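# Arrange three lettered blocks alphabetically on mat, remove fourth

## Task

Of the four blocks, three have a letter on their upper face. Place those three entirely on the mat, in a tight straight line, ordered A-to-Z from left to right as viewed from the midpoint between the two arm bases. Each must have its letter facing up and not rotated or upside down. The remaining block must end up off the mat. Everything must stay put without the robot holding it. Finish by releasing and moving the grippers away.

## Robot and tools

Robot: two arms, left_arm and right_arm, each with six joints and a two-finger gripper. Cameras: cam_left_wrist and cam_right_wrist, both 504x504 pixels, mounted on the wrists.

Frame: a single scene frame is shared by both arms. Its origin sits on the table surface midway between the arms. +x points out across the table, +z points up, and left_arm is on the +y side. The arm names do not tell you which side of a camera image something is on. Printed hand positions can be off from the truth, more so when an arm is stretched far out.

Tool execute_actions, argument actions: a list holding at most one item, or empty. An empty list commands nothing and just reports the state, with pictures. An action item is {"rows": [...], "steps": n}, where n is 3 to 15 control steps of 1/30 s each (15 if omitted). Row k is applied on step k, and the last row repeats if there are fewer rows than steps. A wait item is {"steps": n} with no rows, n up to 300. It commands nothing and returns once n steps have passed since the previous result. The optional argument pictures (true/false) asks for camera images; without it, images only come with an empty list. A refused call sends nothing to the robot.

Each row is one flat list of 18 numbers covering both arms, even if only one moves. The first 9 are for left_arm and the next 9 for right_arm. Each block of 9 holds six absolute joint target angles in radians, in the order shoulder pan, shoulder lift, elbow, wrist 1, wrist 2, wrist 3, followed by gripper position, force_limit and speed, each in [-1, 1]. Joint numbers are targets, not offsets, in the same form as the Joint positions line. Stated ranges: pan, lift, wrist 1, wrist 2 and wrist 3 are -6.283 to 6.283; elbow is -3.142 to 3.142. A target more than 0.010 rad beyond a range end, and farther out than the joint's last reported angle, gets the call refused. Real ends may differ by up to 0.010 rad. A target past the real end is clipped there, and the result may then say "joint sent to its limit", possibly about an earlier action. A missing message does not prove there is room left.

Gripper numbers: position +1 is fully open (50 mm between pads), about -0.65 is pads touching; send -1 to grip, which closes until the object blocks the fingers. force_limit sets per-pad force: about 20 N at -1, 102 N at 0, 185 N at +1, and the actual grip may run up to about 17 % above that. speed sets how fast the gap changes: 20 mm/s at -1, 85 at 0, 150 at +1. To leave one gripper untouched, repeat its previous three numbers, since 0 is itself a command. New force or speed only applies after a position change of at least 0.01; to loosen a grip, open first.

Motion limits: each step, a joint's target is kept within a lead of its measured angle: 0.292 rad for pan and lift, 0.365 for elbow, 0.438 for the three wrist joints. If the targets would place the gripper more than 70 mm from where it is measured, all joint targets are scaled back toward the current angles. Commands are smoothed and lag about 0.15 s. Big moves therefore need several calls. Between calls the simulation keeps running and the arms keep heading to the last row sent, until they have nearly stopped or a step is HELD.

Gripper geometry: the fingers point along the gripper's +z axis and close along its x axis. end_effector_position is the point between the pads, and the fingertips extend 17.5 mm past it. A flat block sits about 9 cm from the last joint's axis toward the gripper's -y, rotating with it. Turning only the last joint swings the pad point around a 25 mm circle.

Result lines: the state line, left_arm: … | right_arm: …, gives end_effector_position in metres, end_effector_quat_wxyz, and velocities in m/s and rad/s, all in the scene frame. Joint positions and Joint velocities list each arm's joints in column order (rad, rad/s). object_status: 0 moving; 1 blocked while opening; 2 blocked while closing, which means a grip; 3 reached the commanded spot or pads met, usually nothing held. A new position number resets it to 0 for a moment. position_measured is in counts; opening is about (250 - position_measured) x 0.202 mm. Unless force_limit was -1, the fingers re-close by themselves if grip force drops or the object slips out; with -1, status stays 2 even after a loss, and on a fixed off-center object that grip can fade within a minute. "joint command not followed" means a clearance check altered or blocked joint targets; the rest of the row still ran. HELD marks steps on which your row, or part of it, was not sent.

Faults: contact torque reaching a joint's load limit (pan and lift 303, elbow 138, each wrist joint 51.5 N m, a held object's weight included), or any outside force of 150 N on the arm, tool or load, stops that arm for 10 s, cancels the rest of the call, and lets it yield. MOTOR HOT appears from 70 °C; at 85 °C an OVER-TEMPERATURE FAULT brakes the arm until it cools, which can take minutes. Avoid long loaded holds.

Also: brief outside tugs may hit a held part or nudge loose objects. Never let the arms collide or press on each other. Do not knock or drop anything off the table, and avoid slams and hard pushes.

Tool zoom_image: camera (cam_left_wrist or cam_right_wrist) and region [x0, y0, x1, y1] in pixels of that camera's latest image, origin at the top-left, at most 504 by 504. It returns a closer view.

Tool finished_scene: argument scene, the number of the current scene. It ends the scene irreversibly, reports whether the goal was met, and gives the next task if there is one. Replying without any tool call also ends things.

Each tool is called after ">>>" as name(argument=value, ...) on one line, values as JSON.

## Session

>>> execute_actions(actions=[])

Scene clock: 0.00 s of 7600.00 s.
left_arm: end_effector_position=(+0.2629, +0.4495, +0.1972) position_measured=3 object_status=3 end_effector_quat_wxyz=(-0.400, +0.801, +0.362, -0.260) end_effector_velocity=(+0.000, +0.000, -0.000) end_effector_angular_velocity=(+0.000, -0.000, -0.001) | right_arm: end_effector_position=(+0.4961, -0.4544, +0.1251) position_measured=3 object_status=3 end_effector_quat_wxyz=(-0.288, +0.758, -0.449, -0.376) end_effector_velocity=(-0.000, -0.000, -0.000) end_effector_angular_velocity=(-0.000, +0.001, -0.000)
Joint positions: left_arm=[ 2.228 -1.435  2.137 -1.302 -1.835 -0.024] | right_arm=[ 2.482 -1.419  2.251 -1.47  -1.183  1.726]
Joint velocities: left_arm=[-0.    -0.     0.     0.     0.001  0.   ] | right_arm=[-0.001  0.     0.    -0.    -0.001  0.   ]

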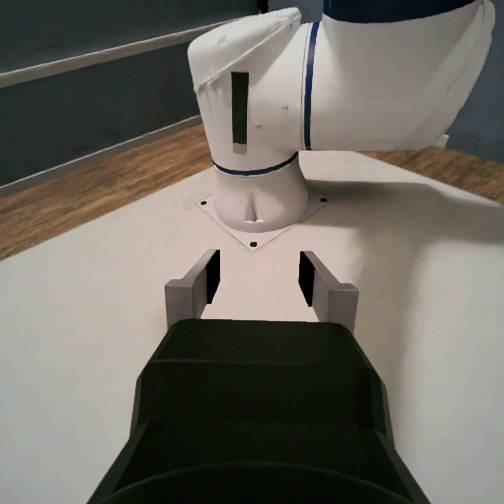

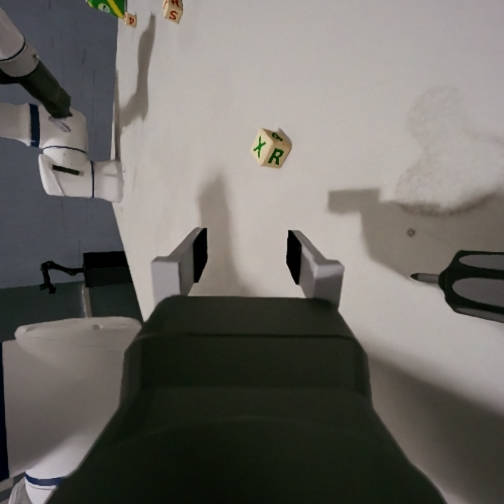

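>>> execute_actions(actions=[{"rows":[[1.68,-1.9,1.6,-1.271,-1.571,1.7,1,0,0,2.8,-1.8,1.6,-1.371,-1.571,1.171,1,0,0]],"steps":15}])

>>> execute_actions(actions=[{"steps":50}], pictures=true)

Scene clock: 0.53 s of 7600.00 s.
left_arm: end_effector_position=(+0.3069, +0.3474, +0.3246) position_measured=3 object_status=3 end_effector_quat_wxyz=(-0.261, +0.934, +0.170, -0.177) end_effector_velocity=(+0.032, -0.243, +0.375) end_effector_angular_velocity=(-0.898, -0.324, -0.990) | right_arm: end_effector_position=(+0.5545, -0.4864, +0.2756) position_measured=3 object_status=3 end_effector_quat_wxyz=(-0.179, +0.925, -0.242, -0.233) end_effector_velocity=(+0.149, -0.060, +0.412) end_effector_angular_velocity=(-0.509, -0.778, +0.853)
Joint positions: left_arm=[ 2.069 -1.594  1.939 -1.288 -1.719  0.215] | right_arm=[ 2.639 -1.597  2.015 -1.42  -1.377  1.463]
Joint velocities: left_arm=[-0.395 -0.394 -0.483  0.025  0.211  0.588] | right_arm=[ 0.271 -0.342 -0.576  0.083 -0.327 -0.491]
Steps of this call (steps 1 to 4: nothing new was sent; steps 5 to 16: the first 12 steps of this action). Readings (joint positions | what the end effector reports):
5: left_arm=[2.225 -1.438 2.135 -1.301 -1.832 -0.020] | right_arm=[2.485 -1.422 2.247 -1.469 -1.187 1.721] | left_arm position_measured=3 object_status=3 | right_arm position_measured=3 object_status=3
6: left_arm=[2.209 -1.454 2.123 -1.299 -1.817 0.005] | right_arm=[2.503 -1.439 2.229 -1.462 -1.212 1.693] | left_arm position_measured=3 object_status=3 | right_arm position_measured=3 object_status=3
8: left_arm=[2.179 -1.484 2.075 -1.297 -1.792 0.049] | right_arm=[2.541 -1.479 2.175 -1.451 -1.259 1.636] | left_arm position_measured=3 object_status=3 | right_arm position_measured=3 object_status=3
12: left_arm=[2.123 -1.541 2.006 -1.292 -1.751 0.134] | right_arm=[2.597 -1.545 2.093 -1.433 -1.327 1.539] | left_arm position_measured=3 object_status=3 | right_arm position_measured=3 object_status=3
16: the state above

Scene clock: 2.20 s of 7600.00 s.
left_arm: end_effector_position=(+0.2359, +0.2118, +0.6504) position_measured=3 object_status=3 end_effector_quat_wxyz=(+0.000, +0.710, -0.704, +0.000) end_effector_velocity=(+0.000, -0.000, +0.000) end_effector_angular_velocity=(-0.000, +0.001, -0.000) | right_arm: end_effector_position=(+0.6000, -0.4865, +0.6121) position_measured=3 object_status=3 end_effector_quat_wxyz=(+0.000, +1.000, -0.001, +0.000) end_effector_velocity=(+0.001, -0.000, -0.000) end_effector_angular_velocity=(+0.001, +0.000, -0.002)
Joint positions: left_arm=[ 1.68  -1.9    1.6   -1.271 -1.571  1.7  ] | right_arm=[ 2.8   -1.8    1.6   -1.371 -1.571  1.171]
Joint velocities: left_arm=[ 0.001  0.    -0.    -0.    -0.001  0.001] | right_arm=[-0.001  0.001 -0.    -0.     0.001  0.002]
Kept back: nothing.
Steps of this call (steps 1 to 3: the last 3 steps of your previous action; steps 4 to 50: the robot went on to your last target). Readings (joint positions | what the end effector reports):
1: left_arm=[2.055 -1.608 1.923 -1.287 -1.712 0.235] | right_arm=[2.648 -1.608 1.995 -1.418 -1.388 1.447] | left_arm position_measured=3 object_status=3 | right_arm position_measured=3 object_status=3
2: left_arm=[2.042 -1.622 1.907 -1.287 -1.705 0.255] | right_arm=[2.656 -1.619 1.976 -1.415 -1.398 1.432] | left_arm position_measured=3 object_status=3 | right_arm position_measured=3 object_status=3
4: left_arm=[2.013 -1.649 1.876 -1.285 -1.692 0.299] | right_arm=[2.672 -1.639 1.937 -1.410 -1.416 1.404] | left_arm position_measured=3 object_status=3 | right_arm position_measured=3 object_status=3
8: left_arm=[1.948 -1.702 1.818 -1.282 -1.667 0.395] | right_arm=[2.701 -1.675 1.861 -1.401 -1.451 1.351] | left_arm position_measured=3 object_status=3 | right_arm position_measured=3 object_status=3
50: the state above

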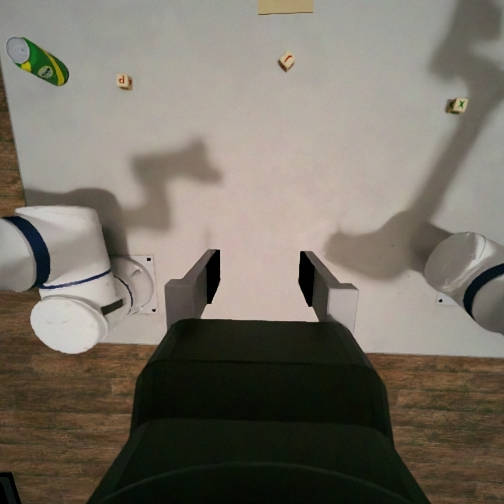

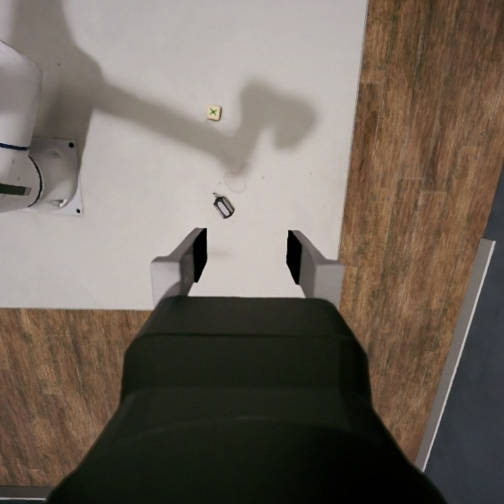

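>>> zoom_image(camera="cam_left_wrist", region=[90, 0, 342, 126])

>>> zoom_image(camera="cam_right_wrist", region=[184, 82, 244, 142])

Region (90, 0, 342, 126) of cam_left_wrist's 504x504 image, scaled by 2.000, with more detail than that image has.

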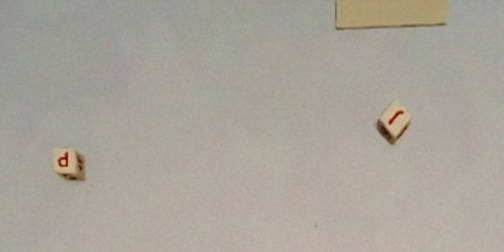

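Region (184, 82, 244, 142) of cam_right_wrist's 504x504 image, scaled by 8.400, with more detail than that image has.

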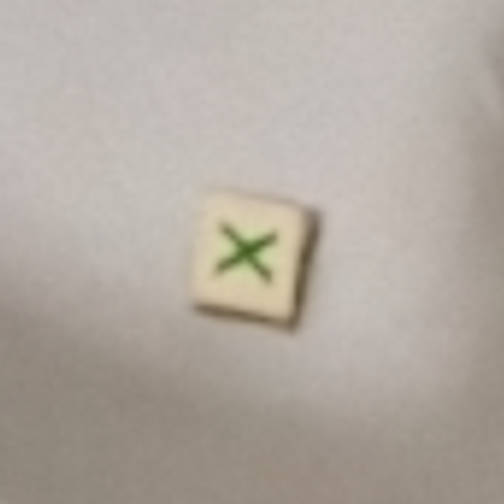

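>>> execute_actions(actions=[{"rows":[[2.2875,-1.2137,1.6782,-2.0353,-1.571,2.245,1,0,0,3.0945,-1.6634,2.4686,-2.376,-1.571,1.6057,1,0,0]],"steps":15}])

>>> execute_actions(actions=[{"steps":46}], pictures=true)

>>> zoom_image(camera="cam_right_wrist", region=[195, 170, 300, 275])

Scene clock: 3.13 s of 7600.00 s.
left_arm: end_effector_position=(+0.3521, +0.1228, +0.5645) position_measured=3 object_status=3 end_effector_quat_wxyz=(-0.011, -0.685, +0.728, -0.023) end_effector_velocity=(+0.344, -0.168, -0.232) end_effector_angular_velocity=(-0.139, -0.071, -0.038) | right_arm: end_effector_position=(+0.6431, -0.4202, +0.4602) position_measured=3 object_status=3 end_effector_quat_wxyz=(-0.002, +0.999, -0.033, -0.010) end_effector_velocity=(+0.041, +0.163, -0.418) end_effector_angular_velocity=(-0.003, +0.016, -0.136)
Joint positions: left_arm=[ 1.855 -1.725  1.637 -1.534 -1.571  1.945] | right_arm=[ 2.937 -1.737  1.814 -1.628 -1.571  1.373]
Joint velocities: left_arm=[ 0.454  0.453  0.069 -0.676 -0.     0.493] | right_arm=[ 0.289  0.135  0.62  -0.741  0.001  0.424]
Steps of this call (steps 1 to 15: the robot went on to your last target; step 16: nothing new was sent; steps 17 to 28: the first 12 steps of this action). Readings (joint positions | what the end effector reports):
17: left_arm=[1.683 -1.897 1.600 -1.275 -1.571 1.705] | right_arm=[2.803 -1.799 1.603 -1.375 -1.571 1.175] | left_arm position_measured=3 object_status=3 | right_arm position_measured=3 object_status=3
18: left_arm=[1.700 -1.882 1.603 -1.301 -1.571 1.730] | right_arm=[2.818 -1.793 1.621 -1.400 -1.571 1.199] | left_arm position_measured=3 object_status=3 | right_arm position_measured=3 object_status=3
20: left_arm=[1.731 -1.849 1.613 -1.348 -1.571 1.777] | right_arm=[2.845 -1.779 1.658 -1.441 -1.571 1.238] | left_arm position_measured=3 object_status=3 | right_arm position_measured=3 object_status=3
24: left_arm=[1.794 -1.787 1.626 -1.442 -1.571 1.870] | right_arm=[2.894 -1.756 1.733 -1.531 -1.571 1.310] | left_arm position_measured=3 object_status=3 | right_arm position_measured=3 object_status=3
28: the state above

Scene clock: 4.67 s of 7600.00 s.
left_arm: end_effector_position=(+0.6984, +0.1495, +0.2204) position_measured=3 object_status=3 end_effector_quat_wxyz=(+0.000, +0.732, -0.682, +0.000) end_effector_velocity=(+0.002, +0.001, -0.003) end_effector_angular_velocity=(+0.001, +0.001, +0.000) | right_arm: end_effector_position=(+0.5121, -0.3123, +0.1004) position_measured=3 object_status=3 end_effector_quat_wxyz=(+0.000, +0.998, -0.071, +0.000) end_effector_velocity=(-0.000, -0.000, +0.001) end_effector_angular_velocity=(-0.000, -0.003, +0.000)
Joint positions: left_arm=[ 2.287 -1.214  1.678 -2.035 -1.571  2.245] | right_arm=[ 3.094 -1.663  2.469 -2.376 -1.571  1.606]
Joint velocities: left_arm=[ 0.002  0.004  0.    -0.003 -0.     0.002] | right_arm=[ 0.    -0.002  0.001 -0.001 -0.    -0.   ]
Kept back: nothing.
Steps of this call (steps 1 to 3: the last 3 steps of your previous action; steps 4 to 46: the robot went on to your last target). Readings (joint positions | what the end effector reports):
1: left_arm=[1.871 -1.709 1.639 -1.557 -1.571 1.962] | right_arm=[2.946 -1.732 1.835 -1.653 -1.571 1.387] | left_arm position_measured=3 object_status=3 | right_arm position_measured=3 object_status=3
2: left_arm=[1.886 -1.694 1.641 -1.580 -1.571 1.977] | right_arm=[2.955 -1.728 1.856 -1.679 -1.571 1.400] | left_arm position_measured=3 object_status=3 | right_arm position_measured=3 object_status=3
4: left_arm=[1.916 -1.664 1.645 -1.626 -1.571 2.005] | right_arm=[2.972 -1.720 1.901 -1.732 -1.571 1.425] | left_arm position_measured=3 object_status=3 | right_arm position_measured=3 object_status=3
8: left_arm=[1.976 -1.604 1.652 -1.707 -1.571 2.053] | right_arm=[3.002 -1.706 1.994 -1.844 -1.571 1.469] | left_arm position_measured=3 object_status=3 | right_arm position_measured=3 object_status=3
46: the state above

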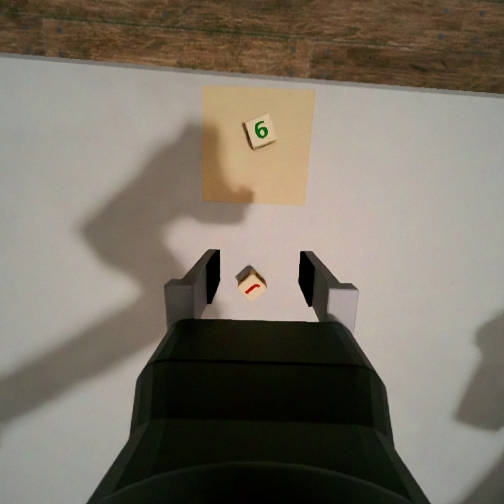

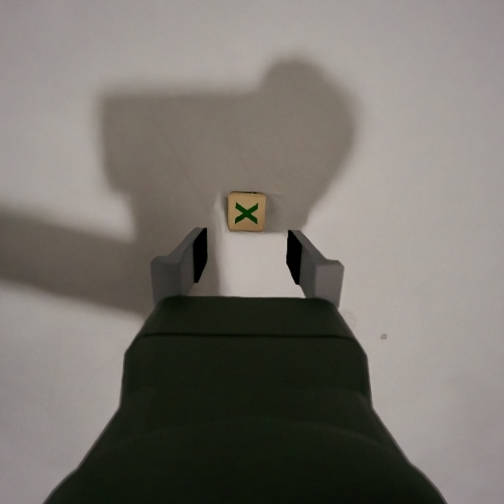

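Region (195, 170, 300, 275) of cam_right_wrist's 504x504 image, scaled by 4.800, with more detail than that image has.

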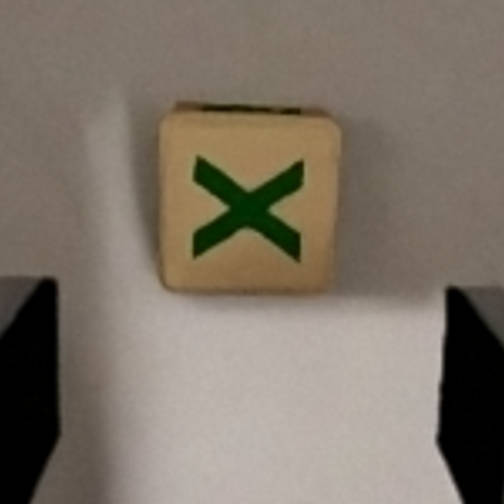

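>>> zoom_image(camera="cam_left_wrist", region=[190, 76, 330, 216])

>>> zoom_image(camera="cam_left_wrist", region=[220, 250, 290, 320])

Region (190, 76, 330, 216) of cam_left_wrist's 504x504 image, scaled by 3.600, with more detail than that image has.

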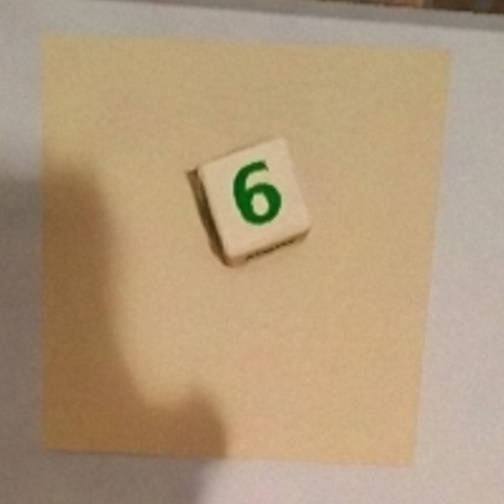

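Region (220, 250, 290, 320) of cam_left_wrist's 504x504 image, scaled by 7.200, with more detail than that image has.

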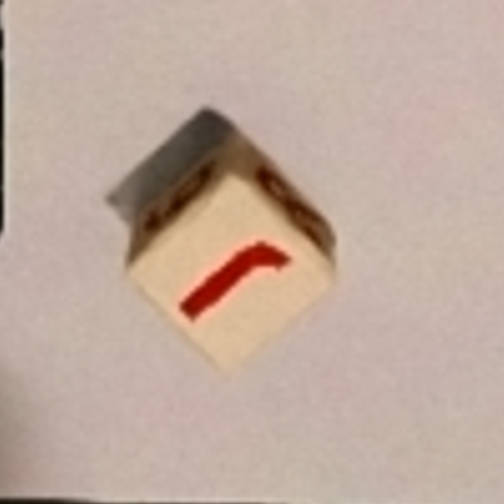

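>>> execute_actions(actions=[{"rows":[[2.31,-1.15,1.65,-2.07,-1.571,2.18,1,0,0,3.102,-1.63,2.479,-2.42,-1.571,1.618,1,0,0],[2.33,-1.08,1.62,-2.11,-1.571,2.11,1,0,0,3.109,-1.597,2.489,-2.463,-1.571,1.63,1,0,0],[2.3799,-0.9461,1.5595,-2.1842,-1.571,1.9726,1,0,0,3.1161,-1.5643,2.4987,-2.5052,-1.571,1.642,1,0,0]],"steps":15}])

>>> execute_actions(actions=[{"steps":12}], pictures=true)

>>> zoom_image(camera="cam_right_wrist", region=[205, 195, 290, 280])

Scene clock: 5.87 s of 7600.00 s.
left_arm: end_effector_position=(+0.7981, +0.1543, +0.0938) position_measured=3 object_status=3 end_effector_quat_wxyz=(+0.000, +0.828, -0.561, -0.001) end_effector_velocity=(+0.149, +0.034, -0.230) end_effector_angular_velocity=(+0.008, +0.008, +0.504) | right_arm: end_effector_position=(+0.5141, -0.3030, +0.0575) position_measured=3 object_status=3 end_effector_quat_wxyz=(+0.000, +0.997, -0.078, +0.000) end_effector_velocity=(-0.000, +0.003, -0.018) end_effector_angular_velocity=(-0.000, -0.000, -0.007)
Joint positions: left_arm=[ 2.366 -0.986  1.578 -2.161 -1.571  2.014] | right_arm=[ 3.115 -1.569  2.497 -2.499 -1.571  1.64 ]
Joint velocities: left_arm=[ 0.13   0.375 -0.16  -0.204 -0.    -0.374] | right_arm=[ 0.007  0.041  0.012 -0.053 -0.     0.015]
Steps of this call (steps 1 to 15: the robot went on to your last target; steps 16 to 24: nothing new was sent; steps 25 to 36: the first 12 steps of this action). Readings (joint positions | what the end effector reports):
25: left_arm=[2.288 -1.211 1.677 -2.037 -1.571 2.242] | right_arm=[3.095 -1.662 2.469 -2.378 -1.571 1.606] | left_arm position_measured=3 object_status=3 | right_arm position_measured=3 object_status=3
26: left_arm=[2.294 -1.194 1.668 -2.047 -1.571 2.224] | right_arm=[3.097 -1.653 2.472 -2.391 -1.571 1.610] | left_arm position_measured=3 object_status=3 | right_arm position_measured=3 object_status=3
28: left_arm=[2.309 -1.148 1.650 -2.071 -1.571 2.179] | right_arm=[3.105 -1.617 2.483 -2.437 -1.571 1.623] | left_arm position_measured=3 object_status=3 | right_arm position_measured=3 object_status=3
32: left_arm=[2.339 -1.063 1.612 -2.119 -1.571 2.092] | right_arm=[3.113 -1.580 2.494 -2.485 -1.571 1.636] | left_arm position_measured=3 object_status=3 | right_arm position_measured=3 object_status=3
36: the state above

Scene clock: 6.27 s of 7600.00 s.
left_arm: end_effector_position=(+0.8142, +0.1575, +0.0705) position_measured=3 object_status=3 end_effector_quat_wxyz=(+0.000, +0.843, -0.538, +0.000) end_effector_velocity=(+0.004, +0.001, -0.006) end_effector_angular_velocity=(-0.001, +0.001, +0.013) | right_arm: end_effector_position=(+0.5140, -0.3025, +0.0555) position_measured=3 object_status=3 end_effector_quat_wxyz=(+0.000, +0.997, -0.078, +0.000) end_effector_velocity=(-0.000, +0.001, +0.000) end_effector_angular_velocity=(-0.000, -0.002, +0.002)
Joint positions: left_arm=[ 2.38  -0.947  1.56  -2.184 -1.571  1.974] | right_arm=[ 3.116 -1.564  2.499 -2.505 -1.571  1.642]
Joint velocities: left_arm=[ 0.003  0.009 -0.004 -0.005 -0.001 -0.01 ] | right_arm=[ 0.003 -0.001  0.    -0.001 -0.     0.   ]
Kept back: nothing.
Steps of this call (steps 1 to 3: the last 3 steps of your previous action; steps 4 to 12: the robot went on to your last target). Readings (joint positions | what the end effector reports):
1: left_arm=[2.370 -0.975 1.573 -2.168 -1.571 2.003] | right_arm=[3.115 -1.568 2.498 -2.501 -1.571 1.641] | left_arm position_measured=3 object_status=3 | right_arm position_measured=3 object_status=3
2: left_arm=[2.372 -0.968 1.569 -2.172 -1.571 1.995] | right_arm=[3.116 -1.567 2.498 -2.502 -1.571 1.641] | left_arm position_measured=3 object_status=3 | right_arm position_measured=3 object_status=3
4: left_arm=[2.376 -0.958 1.565 -2.178 -1.571 1.985] | right_arm=[3.116 -1.566 2.498 -2.503 -1.571 1.642] | left_arm position_measured=3 object_status=3 | right_arm position_measured=3 object_status=3
8: left_arm=[2.379 -0.950 1.561 -2.182 -1.571 1.976] | right_arm=[3.116 -1.565 2.499 -2.505 -1.571 1.642] | left_arm position_measured=3 object_status=3 | right_arm position_measured=3 object_status=3
12: the state above

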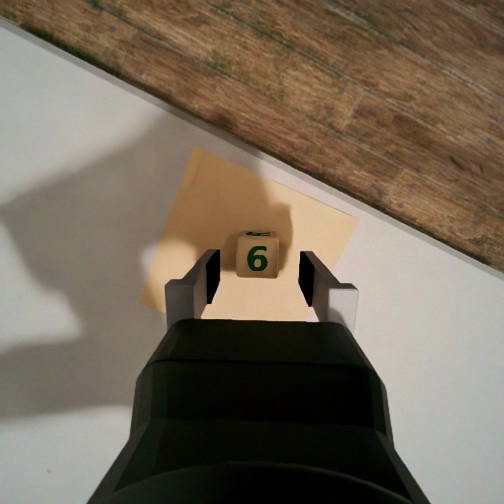

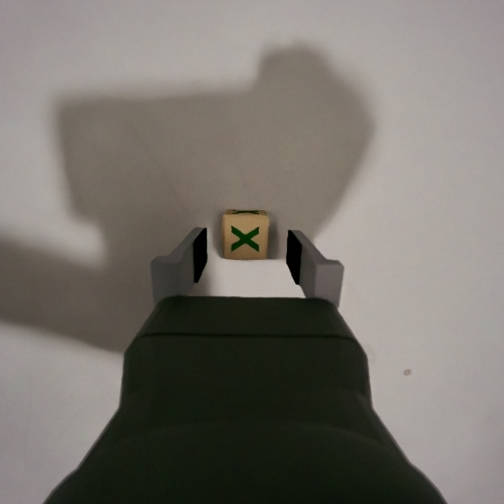

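Region (205, 195, 290, 280) of cam_right_wrist's 504x504 image, scaled by 5.929, with more detail than that image has.

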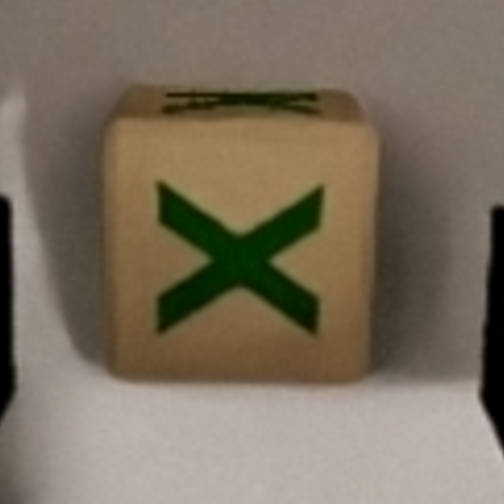

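>>> execute_actions(actions=[{"rows":[[2.38,-0.933,1.5665,-2.204,-1.571,1.973,1,0,0,3.1175,-1.541,2.506,-2.536,-1.571,1.643,1,0,0],[2.38,-0.92,1.573,-2.224,-1.571,1.973,1,0,0,3.119,-1.517,2.513,-2.567,-1.571,1.645,1,0,0],[2.3805,-0.9067,1.5802,-2.2443,-1.571,1.973,1,0,0,3.12,-1.494,2.5203,-2.597,-1.571,1.646,1,0,0]],"steps":11}])

>>> execute_actions(actions=[{"rows":[[2.3805,-0.9067,1.5802,-2.2443,-1.571,1.973,-1,-0.4,0,3.12,-1.494,2.5203,-2.597,-1.571,1.646,-1,-0.4,0]],"steps":15}], pictures=true)

Scene clock: 6.70 s of 7600.00 s.
left_arm: end_effector_position=(+0.8142, +0.1586, +0.0343) position_measured=3 object_status=3 end_effector_quat_wxyz=(+0.000, +0.843, -0.538, -0.000) end_effector_velocity=(-0.002, +0.003, -0.059) end_effector_angular_velocity=(-0.000, +0.001, -0.001) | right_arm: end_effector_position=(+0.5134, -0.3009, +0.0291) position_measured=3 object_status=3 end_effector_quat_wxyz=(+0.000, +0.997, -0.078, -0.000) end_effector_velocity=(-0.002, +0.003, -0.042) end_effector_angular_velocity=(-0.000, -0.003, +0.001)
Joint positions: left_arm=[ 2.38  -0.913  1.577 -2.235 -1.571  1.973] | right_arm=[ 3.119 -1.505  2.517 -2.583 -1.571  1.645]
Joint velocities: left_arm=[ 0.001  0.054  0.031 -0.084 -0.001  0.002] | right_arm=[ 0.006  0.097  0.03  -0.129  0.     0.005]
Steps of this call (steps 1 to 5: the robot went on to your last target; steps 6 to 13: the first 8 steps of this action). Readings (joint positions | what the end effector reports):
6: left_arm=[2.380 -0.946 1.560 -2.185 -1.571 1.973] | right_arm=[3.116 -1.563 2.499 -2.507 -1.571 1.642] | left_arm position_measured=3 object_status=3 | right_arm position_measured=3 object_status=3
7: left_arm=[2.380 -0.942 1.561 -2.191 -1.571 1.973] | right_arm=[3.117 -1.557 2.501 -2.516 -1.571 1.642] | left_arm position_measured=3 object_status=3 | right_arm position_measured=3 object_status=3
9: left_arm=[2.380 -0.928 1.569 -2.212 -1.571 1.973] | right_arm=[3.118 -1.531 2.509 -2.548 -1.571 1.644] | left_arm position_measured=3 object_status=3 | right_arm position_measured=3 object_status=3
13: the state above

Scene clock: 7.20 s of 7600.00 s.
left_arm: end_effector_position=(+0.8140, +0.1589, +0.0280) position_measured=106 object_status=0 end_effector_quat_wxyz=(+0.000, +0.843, -0.538, +0.000) end_effector_velocity=(-0.000, +0.000, -0.000) end_effector_angular_velocity=(-0.000, +0.000, -0.000) | right_arm: end_effector_position=(+0.5131, -0.3006, +0.0245) position_measured=106 object_status=0 end_effector_quat_wxyz=(+0.000, +0.997, -0.078, -0.000) end_effector_velocity=(-0.000, -0.000, -0.001) end_effector_angular_velocity=(-0.001, +0.001, -0.002)
Joint positions: left_arm=[ 2.381 -0.907  1.58  -2.244 -1.571  1.973] | right_arm=[ 3.12  -1.494  2.52  -2.597 -1.571  1.646]
Joint velocities: left_arm=[ 0.     0.     0.    -0.001 -0.     0.   ] | right_arm=[-0.001  0.002  0.    -0.001 -0.001  0.001]
Steps of this call (steps 1 to 3: the last 3 steps of your previous action; steps 4 to 15: the first 12 steps of this action). Readings (joint positions | what the end effector reports):
4: left_arm=[2.380 -0.909 1.579 -2.242 -1.571 1.973] | right_arm=[3.120 -1.497 2.519 -2.593 -1.571 1.646] | left_arm position_measured=12 object_status=0 | right_arm position_measured=12 object_status=0
5: left_arm=[2.380 -0.908 1.579 -2.242 -1.571 1.973] | right_arm=[3.120 -1.496 2.520 -2.594 -1.571 1.646] | left_arm position_measured=26 object_status=0 | right_arm position_measured=26 object_status=0
7: left_arm=[2.380 -0.907 1.580 -2.243 -1.571 1.973] | right_arm=[3.120 -1.495 2.520 -2.595 -1.571 1.646] | left_arm position_measured=54 object_status=0 | right_arm position_measured=54 object_status=0
11: left_arm=[2.380 -0.907 1.580 -2.244 -1.571 1.973] | right_arm=[3.120 -1.494 2.520 -2.597 -1.571 1.646] | left_arm position_measured=106 object_status=0 | right_arm position_measured=106 object_status=0
15: the state above

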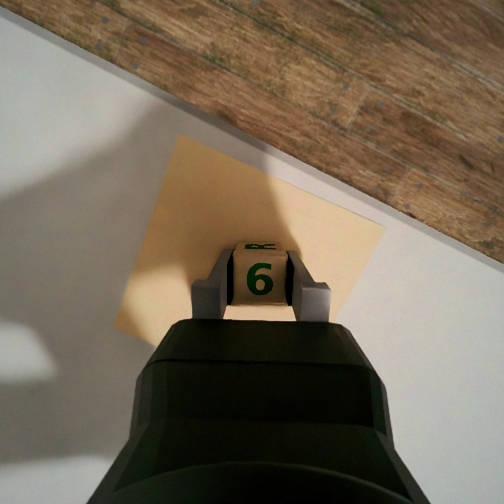

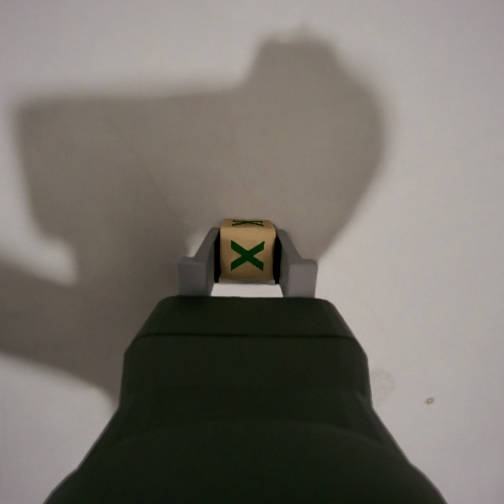

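>>> execute_actions(actions=[{"rows":[[2.3805,-0.92,1.573,-2.224,-1.571,1.973,-1,-0.4,0,3.12,-1.529,2.51,-2.552,-1.571,1.646,-1,-0.4,0],[2.3805,-0.933,1.5665,-2.204,-1.571,1.973,-1,-0.4,0,3.12,-1.564,2.499,-2.505,-1.571,1.646,-1,-0.4,0],[2.3805,-0.946,1.56,-2.184,-1.571,1.973,-1,-0.4,0,3.12,-1.6,2.485,-2.456,-1.571,1.646,-1,-0.4,0],[2.3805,-0.946,1.56,-2.184,-1.571,1.973,-1,-0.4,0,3.12,-1.62,2.48,-2.431,-1.571,1.646,-1,-0.4,0],[2.39,-0.965,1.58,-2.186,-1.571,1.9,-1,-0.4,0,3.13,-1.61,2.46,-2.421,-1.571,1.65,-1,-0.4,0],[2.40,-0.985,1.61,-2.196,-1.571,1.8,-1,-0.4,0,3.15,-1.59,2.43,-2.411,-1.571,1.66,-1,-0.4,0],[2.41,-1.0,1.64,-2.211,-1.571,1.7,-1,-0.4,0,3.17,-1.565,2.395,-2.401,-1.571,1.67,-1,-0.4,0],[2.552,-1.1936,1.9796,-2.3568,-1.571,1.01,-1,-0.4,0,3.39,-1.295,2.033,-2.309,-1.571,1.81,-1,-0.4,0]],"steps":15}])

>>> execute_actions(actions=[{"rows":[[2.552,-1.1936,1.9796,-2.3568,-1.571,1.01,-1,-0.4,0,3.39,-1.295,2.033,-2.309,-1.571,1.81,-1,-0.4,0],[2.552,-1.1936,1.9796,-2.3568,-1.571,1.01,-1,-0.4,0,3.39,-1.295,2.033,-2.309,-1.571,1.81,-1,-0.4,0],[2.552,-1.1936,1.9796,-2.3568,-1.571,1.01,-1,-0.4,0,3.526,-1.133,1.808,-2.245,-1.571,1.894,-1,-0.4,0],[2.552,-1.1936,1.9796,-2.3568,-1.571,1.01,-1,-0.4,0,3.526,-1.133,1.808,-2.245,-1.571,1.894,-1,-0.4,0],[2.552,-1.1936,1.9796,-2.3568,-1.571,1.01,-1,-0.4,0,3.526,-1.133,1.808,-2.245,-1.571,1.894,-1,-0.4,0],[2.552,-1.1936,1.9796,-2.3568,-1.571,1.01,-1,-0.4,0,3.526,-1.133,1.808,-2.245,-1.571,1.894,-1,-0.4,0],[2.552,-1.1936,1.9796,-2.3568,-1.571,1.01,-1,-0.4,0,3.526,-1.133,1.808,-2.245,-1.571,1.894,-1,-0.4,0],[2.552,-1.1936,1.9796,-2.3568,-1.571,1.01,-1,-0.4,0,3.526,-1.133,1.808,-2.245,-1.571,1.894,-1,-0.4,0],[2.552,-1.1936,1.9796,-2.3568,-1.571,1.01,-1,-0.4,0,3.526,-1.133,1.808,-2.245,-1.571,1.894,-1,-0.4,0],[2.552,-1.1936,1.9796,-2.3568,-1.571,1.01,-1,-0.4,0,3.526,-1.133,1.808,-2.245,-1.571,1.894,-1,-0.4,0],[2.552,-1.1936,1.9796,-2.3568,-1.571,1.01,-1,-0.4,0,3.6621,-0.9713,1.5822,-2.1817,-1.571,1.978,-1,-0.4,0]],"steps":15}])

>>> execute_actions(actions=[{"rows":[[2.552,-1.18,1.9845,-2.375,-1.571,1.01,-1,-0.4,0,3.6621,-0.9713,1.5822,-2.1817,-1.571,1.978,-1,-0.4,0],[2.552,-1.167,1.989,-2.393,-1.571,1.01,-1,-0.4,0,3.6621,-0.9713,1.5822,-2.1817,-1.571,1.978,-1,-0.4,0],[2.552,-1.154,1.994,-2.411,-1.571,1.01,-1,-0.4,0,3.6621,-0.9713,1.5822,-2.1817,-1.571,1.978,-1,-0.4,0],[2.552,-1.1406,1.9986,-2.4288,-1.571,1.01,-1,-0.4,0,3.6621,-0.9713,1.5822,-2.1817,-1.571,1.978,-1,-0.4,0]],"steps":15}])

>>> execute_actions(actions=[{"steps":9}], pictures=true)

Scene clock: 8.43 s of 7600.00 s.
left_arm: end_effector_position=(+0.7922, +0.2434, +0.0701) position_measured=106 object_status=2 end_effector_quat_wxyz=(+0.000, +0.909, -0.416, +0.001) end_effector_velocity=(-0.140, +0.431, +0.004) end_effector_angular_velocity=(+0.006, +0.009, +1.177) | right_arm: end_effector_position=(+0.5789, -0.2554, +0.0849) position_measured=106 object_status=2 end_effector_quat_wxyz=(+0.000, +0.998, -0.059, -0.004) end_effector_velocity=(+0.357, +0.255, +0.086) end_effector_angular_velocity=(-0.002, -0.028, +0.177)
Joint positions: left_arm=[ 2.433 -1.021  1.69  -2.242 -1.571  1.749] | right_arm=[ 3.214 -1.492  2.337 -2.407 -1.571  1.701]
Joint velocities: left_arm=[ 0.272 -0.39   0.659 -0.258  0.001 -0.905] | right_arm=[ 0.46   0.517 -0.801  0.255 -0.     0.283]
Steps of this call (steps 1 to 3: the last 3 steps of your previous action; steps 4 to 15: the robot went on to your last target; steps 16 to 25: nothing new was sent; steps 26 to 37: the first 12 steps of this action). Readings (joint positions | what the end effector reports):
26: left_arm=[2.381 -0.907 1.580 -2.244 -1.571 1.973] | right_arm=[3.120 -1.495 2.520 -2.595 -1.571 1.646] | left_arm position_measured=106 object_status=2 | right_arm position_measured=106 object_status=2
27: left_arm=[2.381 -0.910 1.579 -2.238 -1.571 1.973] | right_arm=[3.120 -1.505 2.518 -2.581 -1.571 1.646] | left_arm position_measured=106 object_status=2 | right_arm position_measured=106 object_status=2
29: left_arm=[2.381 -0.925 1.571 -2.216 -1.571 1.973] | right_arm=[3.120 -1.544 2.505 -2.531 -1.571 1.646] | left_arm position_measured=106 object_status=2 | right_arm position_measured=106 object_status=2
33: left_arm=[2.395 -0.966 1.600 -2.205 -1.571 1.856] | right_arm=[3.144 -1.572 2.448 -2.446 -1.571 1.658] | left_arm position_measured=106 object_status=2 | right_arm position_measured=106 object_status=2
37: the state above

Scene clock: 8.93 s of 7600.00 s.
left_arm: end_effector_position=(+0.7058, +0.4155, +0.0680) position_measured=106 object_status=2 end_effector_quat_wxyz=(+0.000, +1.000, -0.030, +0.000) end_effector_velocity=(-0.060, +0.083, -0.004) end_effector_angular_velocity=(+0.002, +0.001, +0.540) | right_arm: end_effector_position=(+0.7232, -0.0852, +0.1004) position_measured=106 object_status=2 end_effector_quat_wxyz=(+0.001, +1.000, -0.014, -0.003) end_effector_velocity=(+0.161, +0.407, -0.071) end_effector_angular_velocity=(-0.026, +0.095, +0.187)
Joint positions: left_arm=[ 2.545 -1.184  1.964 -2.351 -1.571  1.063] | right_arm=[ 3.446 -1.226  1.948 -2.286 -1.571  1.845]
Joint velocities: left_arm=[ 0.058 -0.085  0.144 -0.057  0.001 -0.482] | right_arm=[ 0.472  0.556 -0.689  0.232 -0.     0.284]
Steps of this call (steps 1 to 3: the last 3 steps of your previous action; steps 4 to 15: the first 12 steps of this action). Readings (joint positions | what the end effector reports):
4: left_arm=[2.469 -1.073 1.778 -2.277 -1.571 1.606] | right_arm=[3.276 -1.422 2.229 -2.372 -1.571 1.740] | left_arm position_measured=106 object_status=2 | right_arm position_measured=106 object_status=2
5: left_arm=[2.478 -1.086 1.800 -2.285 -1.571 1.562] | right_arm=[3.292 -1.405 2.203 -2.364 -1.571 1.749] | left_arm position_measured=106 object_status=2 | right_arm position_measured=106 object_status=2
7: left_arm=[2.496 -1.112 1.843 -2.302 -1.571 1.459] | right_arm=[3.324 -1.368 2.150 -2.347 -1.571 1.769] | left_arm position_measured=106 object_status=2 | right_arm position_measured=106 object_status=2
11: left_arm=[2.530 -1.161 1.926 -2.335 -1.571 1.192] | right_arm=[3.385 -1.297 2.047 -2.316 -1.571 1.807] | left_arm position_measured=106 object_status=2 | right_arm position_measured=106 object_status=2
15: the state above

Scene clock: 9.43 s of 7600.00 s.
left_arm: end_effector_position=(+0.6992, +0.4246, +0.0289) position_measured=106 object_status=2 end_effector_quat_wxyz=(+0.000, +1.000, -0.001, -0.000) end_effector_velocity=(-0.001, +0.002, -0.020) end_effector_angular_velocity=(+0.001, +0.000, +0.005) | right_arm: end_effector_position=(+0.7878, +0.1142, +0.0825) position_measured=106 object_status=2 end_effector_quat_wxyz=(+0.000, +1.000, +0.024, -0.000) end_effector_velocity=(+0.026, +0.178, -0.023) end_effector_angular_velocity=(+0.004, -0.007, +0.061)
Joint positions: left_arm=[ 2.552 -1.143  1.997 -2.425 -1.571  1.011] | right_arm=[ 3.644 -0.993  1.613 -2.19  -1.571  1.967]
Joint velocities: left_arm=[ 0.001  0.025  0.011 -0.036  0.    -0.004] | right_arm=[ 0.162  0.193 -0.279  0.079  0.001  0.101]
Steps of this call (steps 1 to 3: the last 3 steps of your previous action; steps 4 to 15: the first 12 steps of this action). Readings (joint positions | what the end effector reports):
4: left_arm=[2.550 -1.190 1.975 -2.356 -1.571 1.026] | right_arm=[3.504 -1.157 1.850 -2.258 -1.571 1.881] | left_arm position_measured=106 object_status=2 | right_arm position_measured=106 object_status=2
5: left_arm=[2.551 -1.188 1.977 -2.362 -1.571 1.021] | right_arm=[3.519 -1.140 1.826 -2.251 -1.571 1.889] | left_arm position_measured=106 object_status=2 | right_arm position_measured=106 object_status=2
7: left_arm=[2.551 -1.174 1.985 -2.382 -1.571 1.016] | right_arm=[3.547 -1.107 1.778 -2.237 -1.571 1.907] | left_arm position_measured=106 object_status=2 | right_arm position_measured=106 object_status=2
11: left_arm=[2.552 -1.150 1.995 -2.415 -1.571 1.012] | right_arm=[3.603 -1.041 1.683 -2.210 -1.571 1.941] | left_arm position_measured=106 object_status=2 | right_arm position_measured=106 object_status=2
15: the state above

Scene clock: 9.73 s of 7600.00 s.
left_arm: end_effector_position=(+0.6990, +0.4247, +0.0268) position_measured=106 object_status=2 end_effector_quat_wxyz=(+0.000, +1.000, -0.000, -0.000) end_effector_velocity=(-0.000, +0.000, -0.001) end_effector_angular_velocity=(+0.000, -0.000, -0.001) | right_arm: end_effector_position=(+0.7903, +0.1327, +0.0801) position_measured=106 object_status=2 end_effector_quat_wxyz=(+0.000, +1.000, +0.027, +0.000) end_effector_velocity=(+0.001, +0.011, -0.003) end_effector_angular_velocity=(-0.001, +0.001, +0.004)
Joint positions: left_arm=[ 2.552 -1.141  1.999 -2.429 -1.571  1.01 ] | right_arm=[ 3.661 -0.973  1.584 -2.182 -1.571  1.977]
Joint velocities: left_arm=[-0.     0.001  0.001 -0.002  0.     0.001] | right_arm=[ 0.011  0.014 -0.018  0.005 -0.     0.006]
Kept back: nothing.
Steps of this call (steps 1 to 3: the last 3 steps of your previous action; steps 4 to 9: the robot went on to your last target). Readings (joint positions | what the end effector reports):
1: left_arm=[2.552 -1.143 1.998 -2.426 -1.571 1.010] | right_arm=[3.649 -0.987 1.605 -2.188 -1.571 1.970] | left_arm position_measured=106 object_status=2 | right_arm position_measured=106 object_status=2
2: left_arm=[2.552 -1.142 1.998 -2.427 -1.571 1.010] | right_arm=[3.652 -0.983 1.599 -2.186 -1.571 1.972] | left_arm position_measured=106 object_status=2 | right_arm position_measured=106 object_status=2
4: left_arm=[2.552 -1.141 1.998 -2.428 -1.571 1.010] | right_arm=[3.657 -0.978 1.591 -2.184 -1.571 1.975] | left_arm position_measured=106 object_status=2 | right_arm position_measured=106 object_status=2
8: left_arm=[2.552 -1.141 1.998 -2.428 -1.571 1.010] | right_arm=[3.660 -0.973 1.585 -2.182 -1.571 1.977] | left_arm position_measured=106 object_status=2 | right_arm position_measured=106 object_status=2
9: the state above

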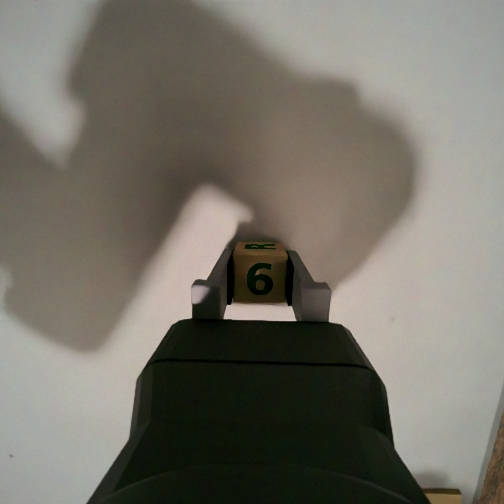

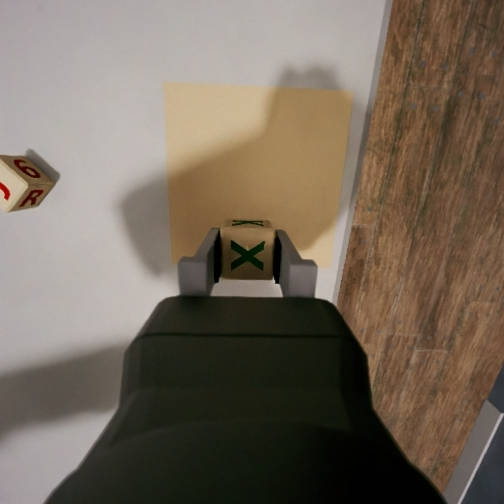

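>>> execute_actions(actions=[{"rows":[[2.552,-1.1406,1.9986,-2.4288,-1.571,1.01,1,-0.4,0.3,3.6621,-0.961,1.5866,-2.196,-1.571,1.978,-1,-0.4,0],[2.552,-1.1406,1.9986,-2.4288,-1.571,1.01,1,-0.4,0.3,3.6621,-0.951,1.591,-2.2107,-1.571,1.978,-1,-0.4,0],[2.552,-1.1406,1.9986,-2.4288,-1.571,1.01,1,-0.4,0.3,3.6621,-0.941,1.5955,-2.225,-1.571,1.978,-1,-0.4,0],[2.552,-1.158,1.992,-2.405,-1.571,1.01,1,-0.4,0.3,3.6621,-0.931,1.6,-2.2396,-1.571,1.978,-1,-0.4,0],[2.552,-1.176,1.986,-2.381,-1.571,1.01,1,-0.4,0.3,3.6621,-0.9211,1.6044,-2.2541,-1.571,1.978,-1,-0.4,0],[2.552,-1.1936,1.9796,-2.3568,-1.571,1.01,1,-0.4,0.3,3.6621,-0.9211,1.6044,-2.2541,-1.571,1.978,-1,-0.4,0],[2.552,-1.211,1.973,-2.333,-1.571,1.01,1,-0.4,0.3,3.6621,-0.9211,1.6044,-2.2541,-1.571,1.978,-1,-0.4,0],[2.552,-1.211,1.973,-2.333,-1.571,1.01,1,-0.4,0.3,3.6621,-0.9211,1.6044,-2.2541,-1.571,1.978,-1,-0.4,0],[2.552,-1.211,1.973,-2.333,-1.571,1.01,1,-0.4,0.3,3.6621,-0.9211,1.6044,-2.2541,-1.571,1.978,-1,-0.4,0],[2.565,-1.245,2.005,-2.331,-1.571,1.02,1,-0.4,0.3,3.6621,-0.9211,1.6044,-2.2541,-1.571,1.978,-1,-0.4,0],[2.6668,-1.4756,2.2805,-2.3757,-1.571,1.0945,1,-0.4,0.3,3.6621,-0.9211,1.6044,-2.2541,-1.571,1.978,-1,-0.4,0]],"steps":15}])

>>> execute_actions(actions=[{"rows":[[2.6668,-1.4756,2.2805,-2.3757,-1.571,1.0945,1,-0.4,0.3,3.6621,-0.9211,1.6044,-2.2541,-1.571,1.978,-1,-0.4,0],[2.6668,-1.4756,2.2805,-2.3757,-1.571,1.0945,1,-0.4,0.3,3.6621,-0.9211,1.6044,-2.2541,-1.571,1.978,-1,-0.4,0],[2.6668,-1.4756,2.2805,-2.3757,-1.571,1.0945,1,-0.4,0.3,3.6621,-0.9211,1.6044,-2.2541,-1.571,1.978,-1,-0.4,0],[2.6668,-1.4756,2.2805,-2.3757,-1.571,1.0945,1,-0.4,0.3,3.6621,-0.9211,1.6044,-2.2541,-1.571,1.978,1,-0.4,0.3],[2.6668,-1.4756,2.2805,-2.3757,-1.571,1.0945,1,-0.4,0.3,3.6621,-0.9211,1.6044,-2.2541,-1.571,1.978,1,-0.4,0.3],[2.6668,-1.4756,2.2805,-2.3757,-1.571,1.0945,1,-0.4,0.3,3.6621,-0.9211,1.6044,-2.2541,-1.571,1.978,1,-0.4,0.3],[2.6668,-1.4756,2.2805,-2.3757,-1.571,1.0945,1,-0.4,0.3,3.6621,-0.9211,1.6044,-2.2541,-1.571,1.978,1,-0.4,0.3],[2.6668,-1.4756,2.2805,-2.3757,-1.571,1.0945,1,-0.4,0.3,3.6621,-0.938,1.597,-2.23,-1.571,1.978,1,-0.4,0.3],[2.6668,-1.4756,2.2805,-2.3757,-1.571,1.0945,1,-0.4,0.3,3.6621,-0.955,1.59,-2.206,-1.571,1.978,1,-0.4,0.3],[2.6668,-1.4756,2.2805,-2.3757,-1.571,1.0945,1,-0.4,0.3,3.6621,-0.9713,1.5822,-2.1817,-1.571,1.978,1,-0.4,0.3]],"steps":15}])

>>> execute_actions(actions=[{"steps":10}], pictures=true)

Scene clock: 10.73 s of 7600.00 s.
left_arm: end_effector_position=(+0.6857, +0.4445, +0.0770) position_measured=3 object_status=0 end_effector_quat_wxyz=(+0.000, +1.000, +0.001, +0.000) end_effector_velocity=(-0.310, +0.430, +0.065) end_effector_angular_velocity=(+0.043, +0.070, +0.097) | right_arm: end_effector_position=(+0.7906, +0.1341, +0.0323) position_measured=106 object_status=2 end_effector_quat_wxyz=(+0.000, +1.000, +0.027, +0.000) end_effector_velocity=(-0.001, +0.001, -0.028) end_effector_angular_velocity=(+0.002, -0.002, +0.001)
Joint positions: left_arm=[ 2.565 -1.231  2.013 -2.354 -1.571  1.02 ] | right_arm=[ 3.662 -0.924  1.603 -2.249 -1.571  1.978]
Joint velocities: left_arm=[ 0.284 -0.619  0.752 -0.051 -0.     0.187] | right_arm=[ 0.001  0.028  0.013 -0.044  0.001  0.   ]
Steps of this call (steps 1 to 18: the robot went on to your last target; steps 19 to 30: the first 12 steps of this action). Readings (joint positions | what the end effector reports):
19: left_arm=[2.552 -1.141 1.999 -2.429 -1.571 1.010] | right_arm=[3.662 -0.971 1.582 -2.182 -1.571 1.978] | left_arm position_measured=96 object_status=0 | right_arm position_measured=106 object_status=2
20: left_arm=[2.552 -1.141 1.999 -2.429 -1.571 1.010] | right_arm=[3.662 -0.968 1.583 -2.186 -1.571 1.978] | left_arm position_measured=78 object_status=0 | right_arm position_measured=106 object_status=2
22: left_arm=[2.552 -1.141 1.999 -2.428 -1.571 1.010] | right_arm=[3.662 -0.957 1.588 -2.202 -1.571 1.978] | left_arm position_measured=44 object_status=0 | right_arm position_measured=106 object_status=2
26: left_arm=[2.552 -1.178 1.985 -2.378 -1.571 1.010] | right_arm=[3.662 -0.932 1.600 -2.238 -1.571 1.978] | left_arm position_measured=3 object_status=0 | right_arm position_measured=106 object_status=2
30: the state above

Scene clock: 11.23 s of 7600.00 s.
left_arm: end_effector_position=(+0.5694, +0.5799, +0.1001) position_measured=3 object_status=3 end_effector_quat_wxyz=(+0.000, +1.000, +0.014, +0.000) end_effector_velocity=(-0.053, +0.051, +0.002) end_effector_angular_velocity=(+0.001, +0.001, +0.010) | right_arm: end_effector_position=(+0.7913, +0.1345, +0.0610) position_measured=3 object_status=0 end_effector_quat_wxyz=(-0.000, +1.000, +0.027, +0.001) end_effector_velocity=(+0.002, +0.002, +0.194) end_effector_angular_velocity=(+0.007, -0.012, +0.001)
Joint positions: left_arm=[ 2.662 -1.465  2.269 -2.375 -1.571  1.091] | right_arm=[ 3.662 -0.952  1.59  -2.21  -1.571  1.978]
Joint velocities: left_arm=[ 0.039 -0.095  0.105 -0.008  0.     0.029] | right_arm=[ 0.    -0.189 -0.084  0.259  0.    -0.   ]
Steps of this call (steps 1 to 3: the last 3 steps of your previous action; steps 4 to 15: the first 12 steps of this action). Readings (joint positions | what the end effector reports):
4: left_arm=[2.598 -1.310 2.100 -2.361 -1.571 1.044] | right_arm=[3.662 -0.922 1.604 -2.253 -1.571 1.978] | left_arm position_measured=3 object_status=3 | right_arm position_measured=106 object_status=2
5: left_arm=[2.607 -1.329 2.121 -2.363 -1.571 1.050] | right_arm=[3.662 -0.922 1.604 -2.253 -1.571 1.978] | left_arm position_measured=3 object_status=3 | right_arm position_measured=106 object_status=2
7: left_arm=[2.623 -1.369 2.165 -2.366 -1.571 1.062] | right_arm=[3.662 -0.922 1.604 -2.254 -1.571 1.978] | left_arm position_measured=3 object_status=3 | right_arm position_measured=96 object_status=0
11: left_arm=[2.652 -1.440 2.242 -2.372 -1.571 1.084] | right_arm=[3.662 -0.922 1.604 -2.253 -1.571 1.978] | left_arm position_measured=3 object_status=3 | right_arm position_measured=27 object_status=0
15: the state above

Scene clock: 11.57 s of 7600.00 s.
left_arm: end_effector_position=(+0.5637, +0.5852, +0.1003) position_measured=3 object_status=3 end_effector_quat_wxyz=(+0.000, +1.000, +0.015, -0.000) end_effector_velocity=(-0.002, +0.003, +0.000) end_effector_angular_velocity=(+0.000, -0.000, +0.001) | right_arm: end_effector_position=(+0.7904, +0.1340, +0.0789) position_measured=3 object_status=3 end_effector_quat_wxyz=(+0.000, +1.000, +0.027, +0.000) end_effector_velocity=(+0.000, -0.000, +0.008) end_effector_angular_velocity=(-0.001, +0.000, -0.002)
Joint positions: left_arm=[ 2.667 -1.475  2.28  -2.376 -1.571  1.094] | right_arm=[ 3.662 -0.97   1.583 -2.183 -1.571  1.978]
Joint velocities: left_arm=[ 0.002 -0.005  0.005 -0.     0.     0.001] | right_arm=[-0.    -0.008 -0.004  0.012 -0.001  0.002]
Kept back: nothing.
Steps of this call (steps 1 to 3: the last 3 steps of your previous action; steps 4 to 10: the robot went on to your last target). Readings (joint positions | what the end effector reports):
1: left_arm=[2.664 -1.468 2.272 -2.375 -1.571 1.092] | right_arm=[3.662 -0.957 1.588 -2.203 -1.571 1.978] | left_arm position_measured=3 object_status=3 | right_arm position_measured=3 object_status=0
2: left_arm=[2.664 -1.470 2.274 -2.375 -1.571 1.093] | right_arm=[3.662 -0.961 1.587 -2.197 -1.571 1.978] | left_arm position_measured=3 object_status=3 | right_arm position_measured=3 object_status=0
4: left_arm=[2.665 -1.472 2.277 -2.375 -1.571 1.094] | right_arm=[3.662 -0.966 1.585 -2.190 -1.571 1.978] | left_arm position_measured=3 object_status=3 | right_arm position_measured=3 object_status=3
8: left_arm=[2.666 -1.475 2.279 -2.376 -1.571 1.094] | right_arm=[3.662 -0.970 1.583 -2.184 -1.571 1.978] | left_arm position_measured=3 object_status=3 | right_arm position_measured=3 object_status=3
10: the state above

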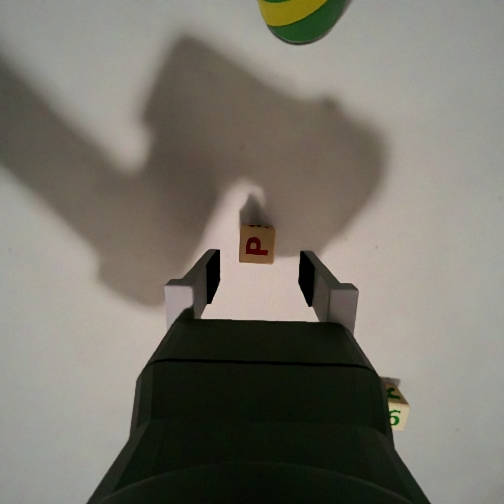

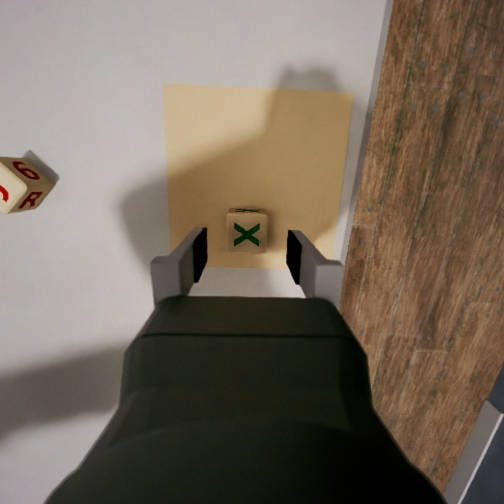

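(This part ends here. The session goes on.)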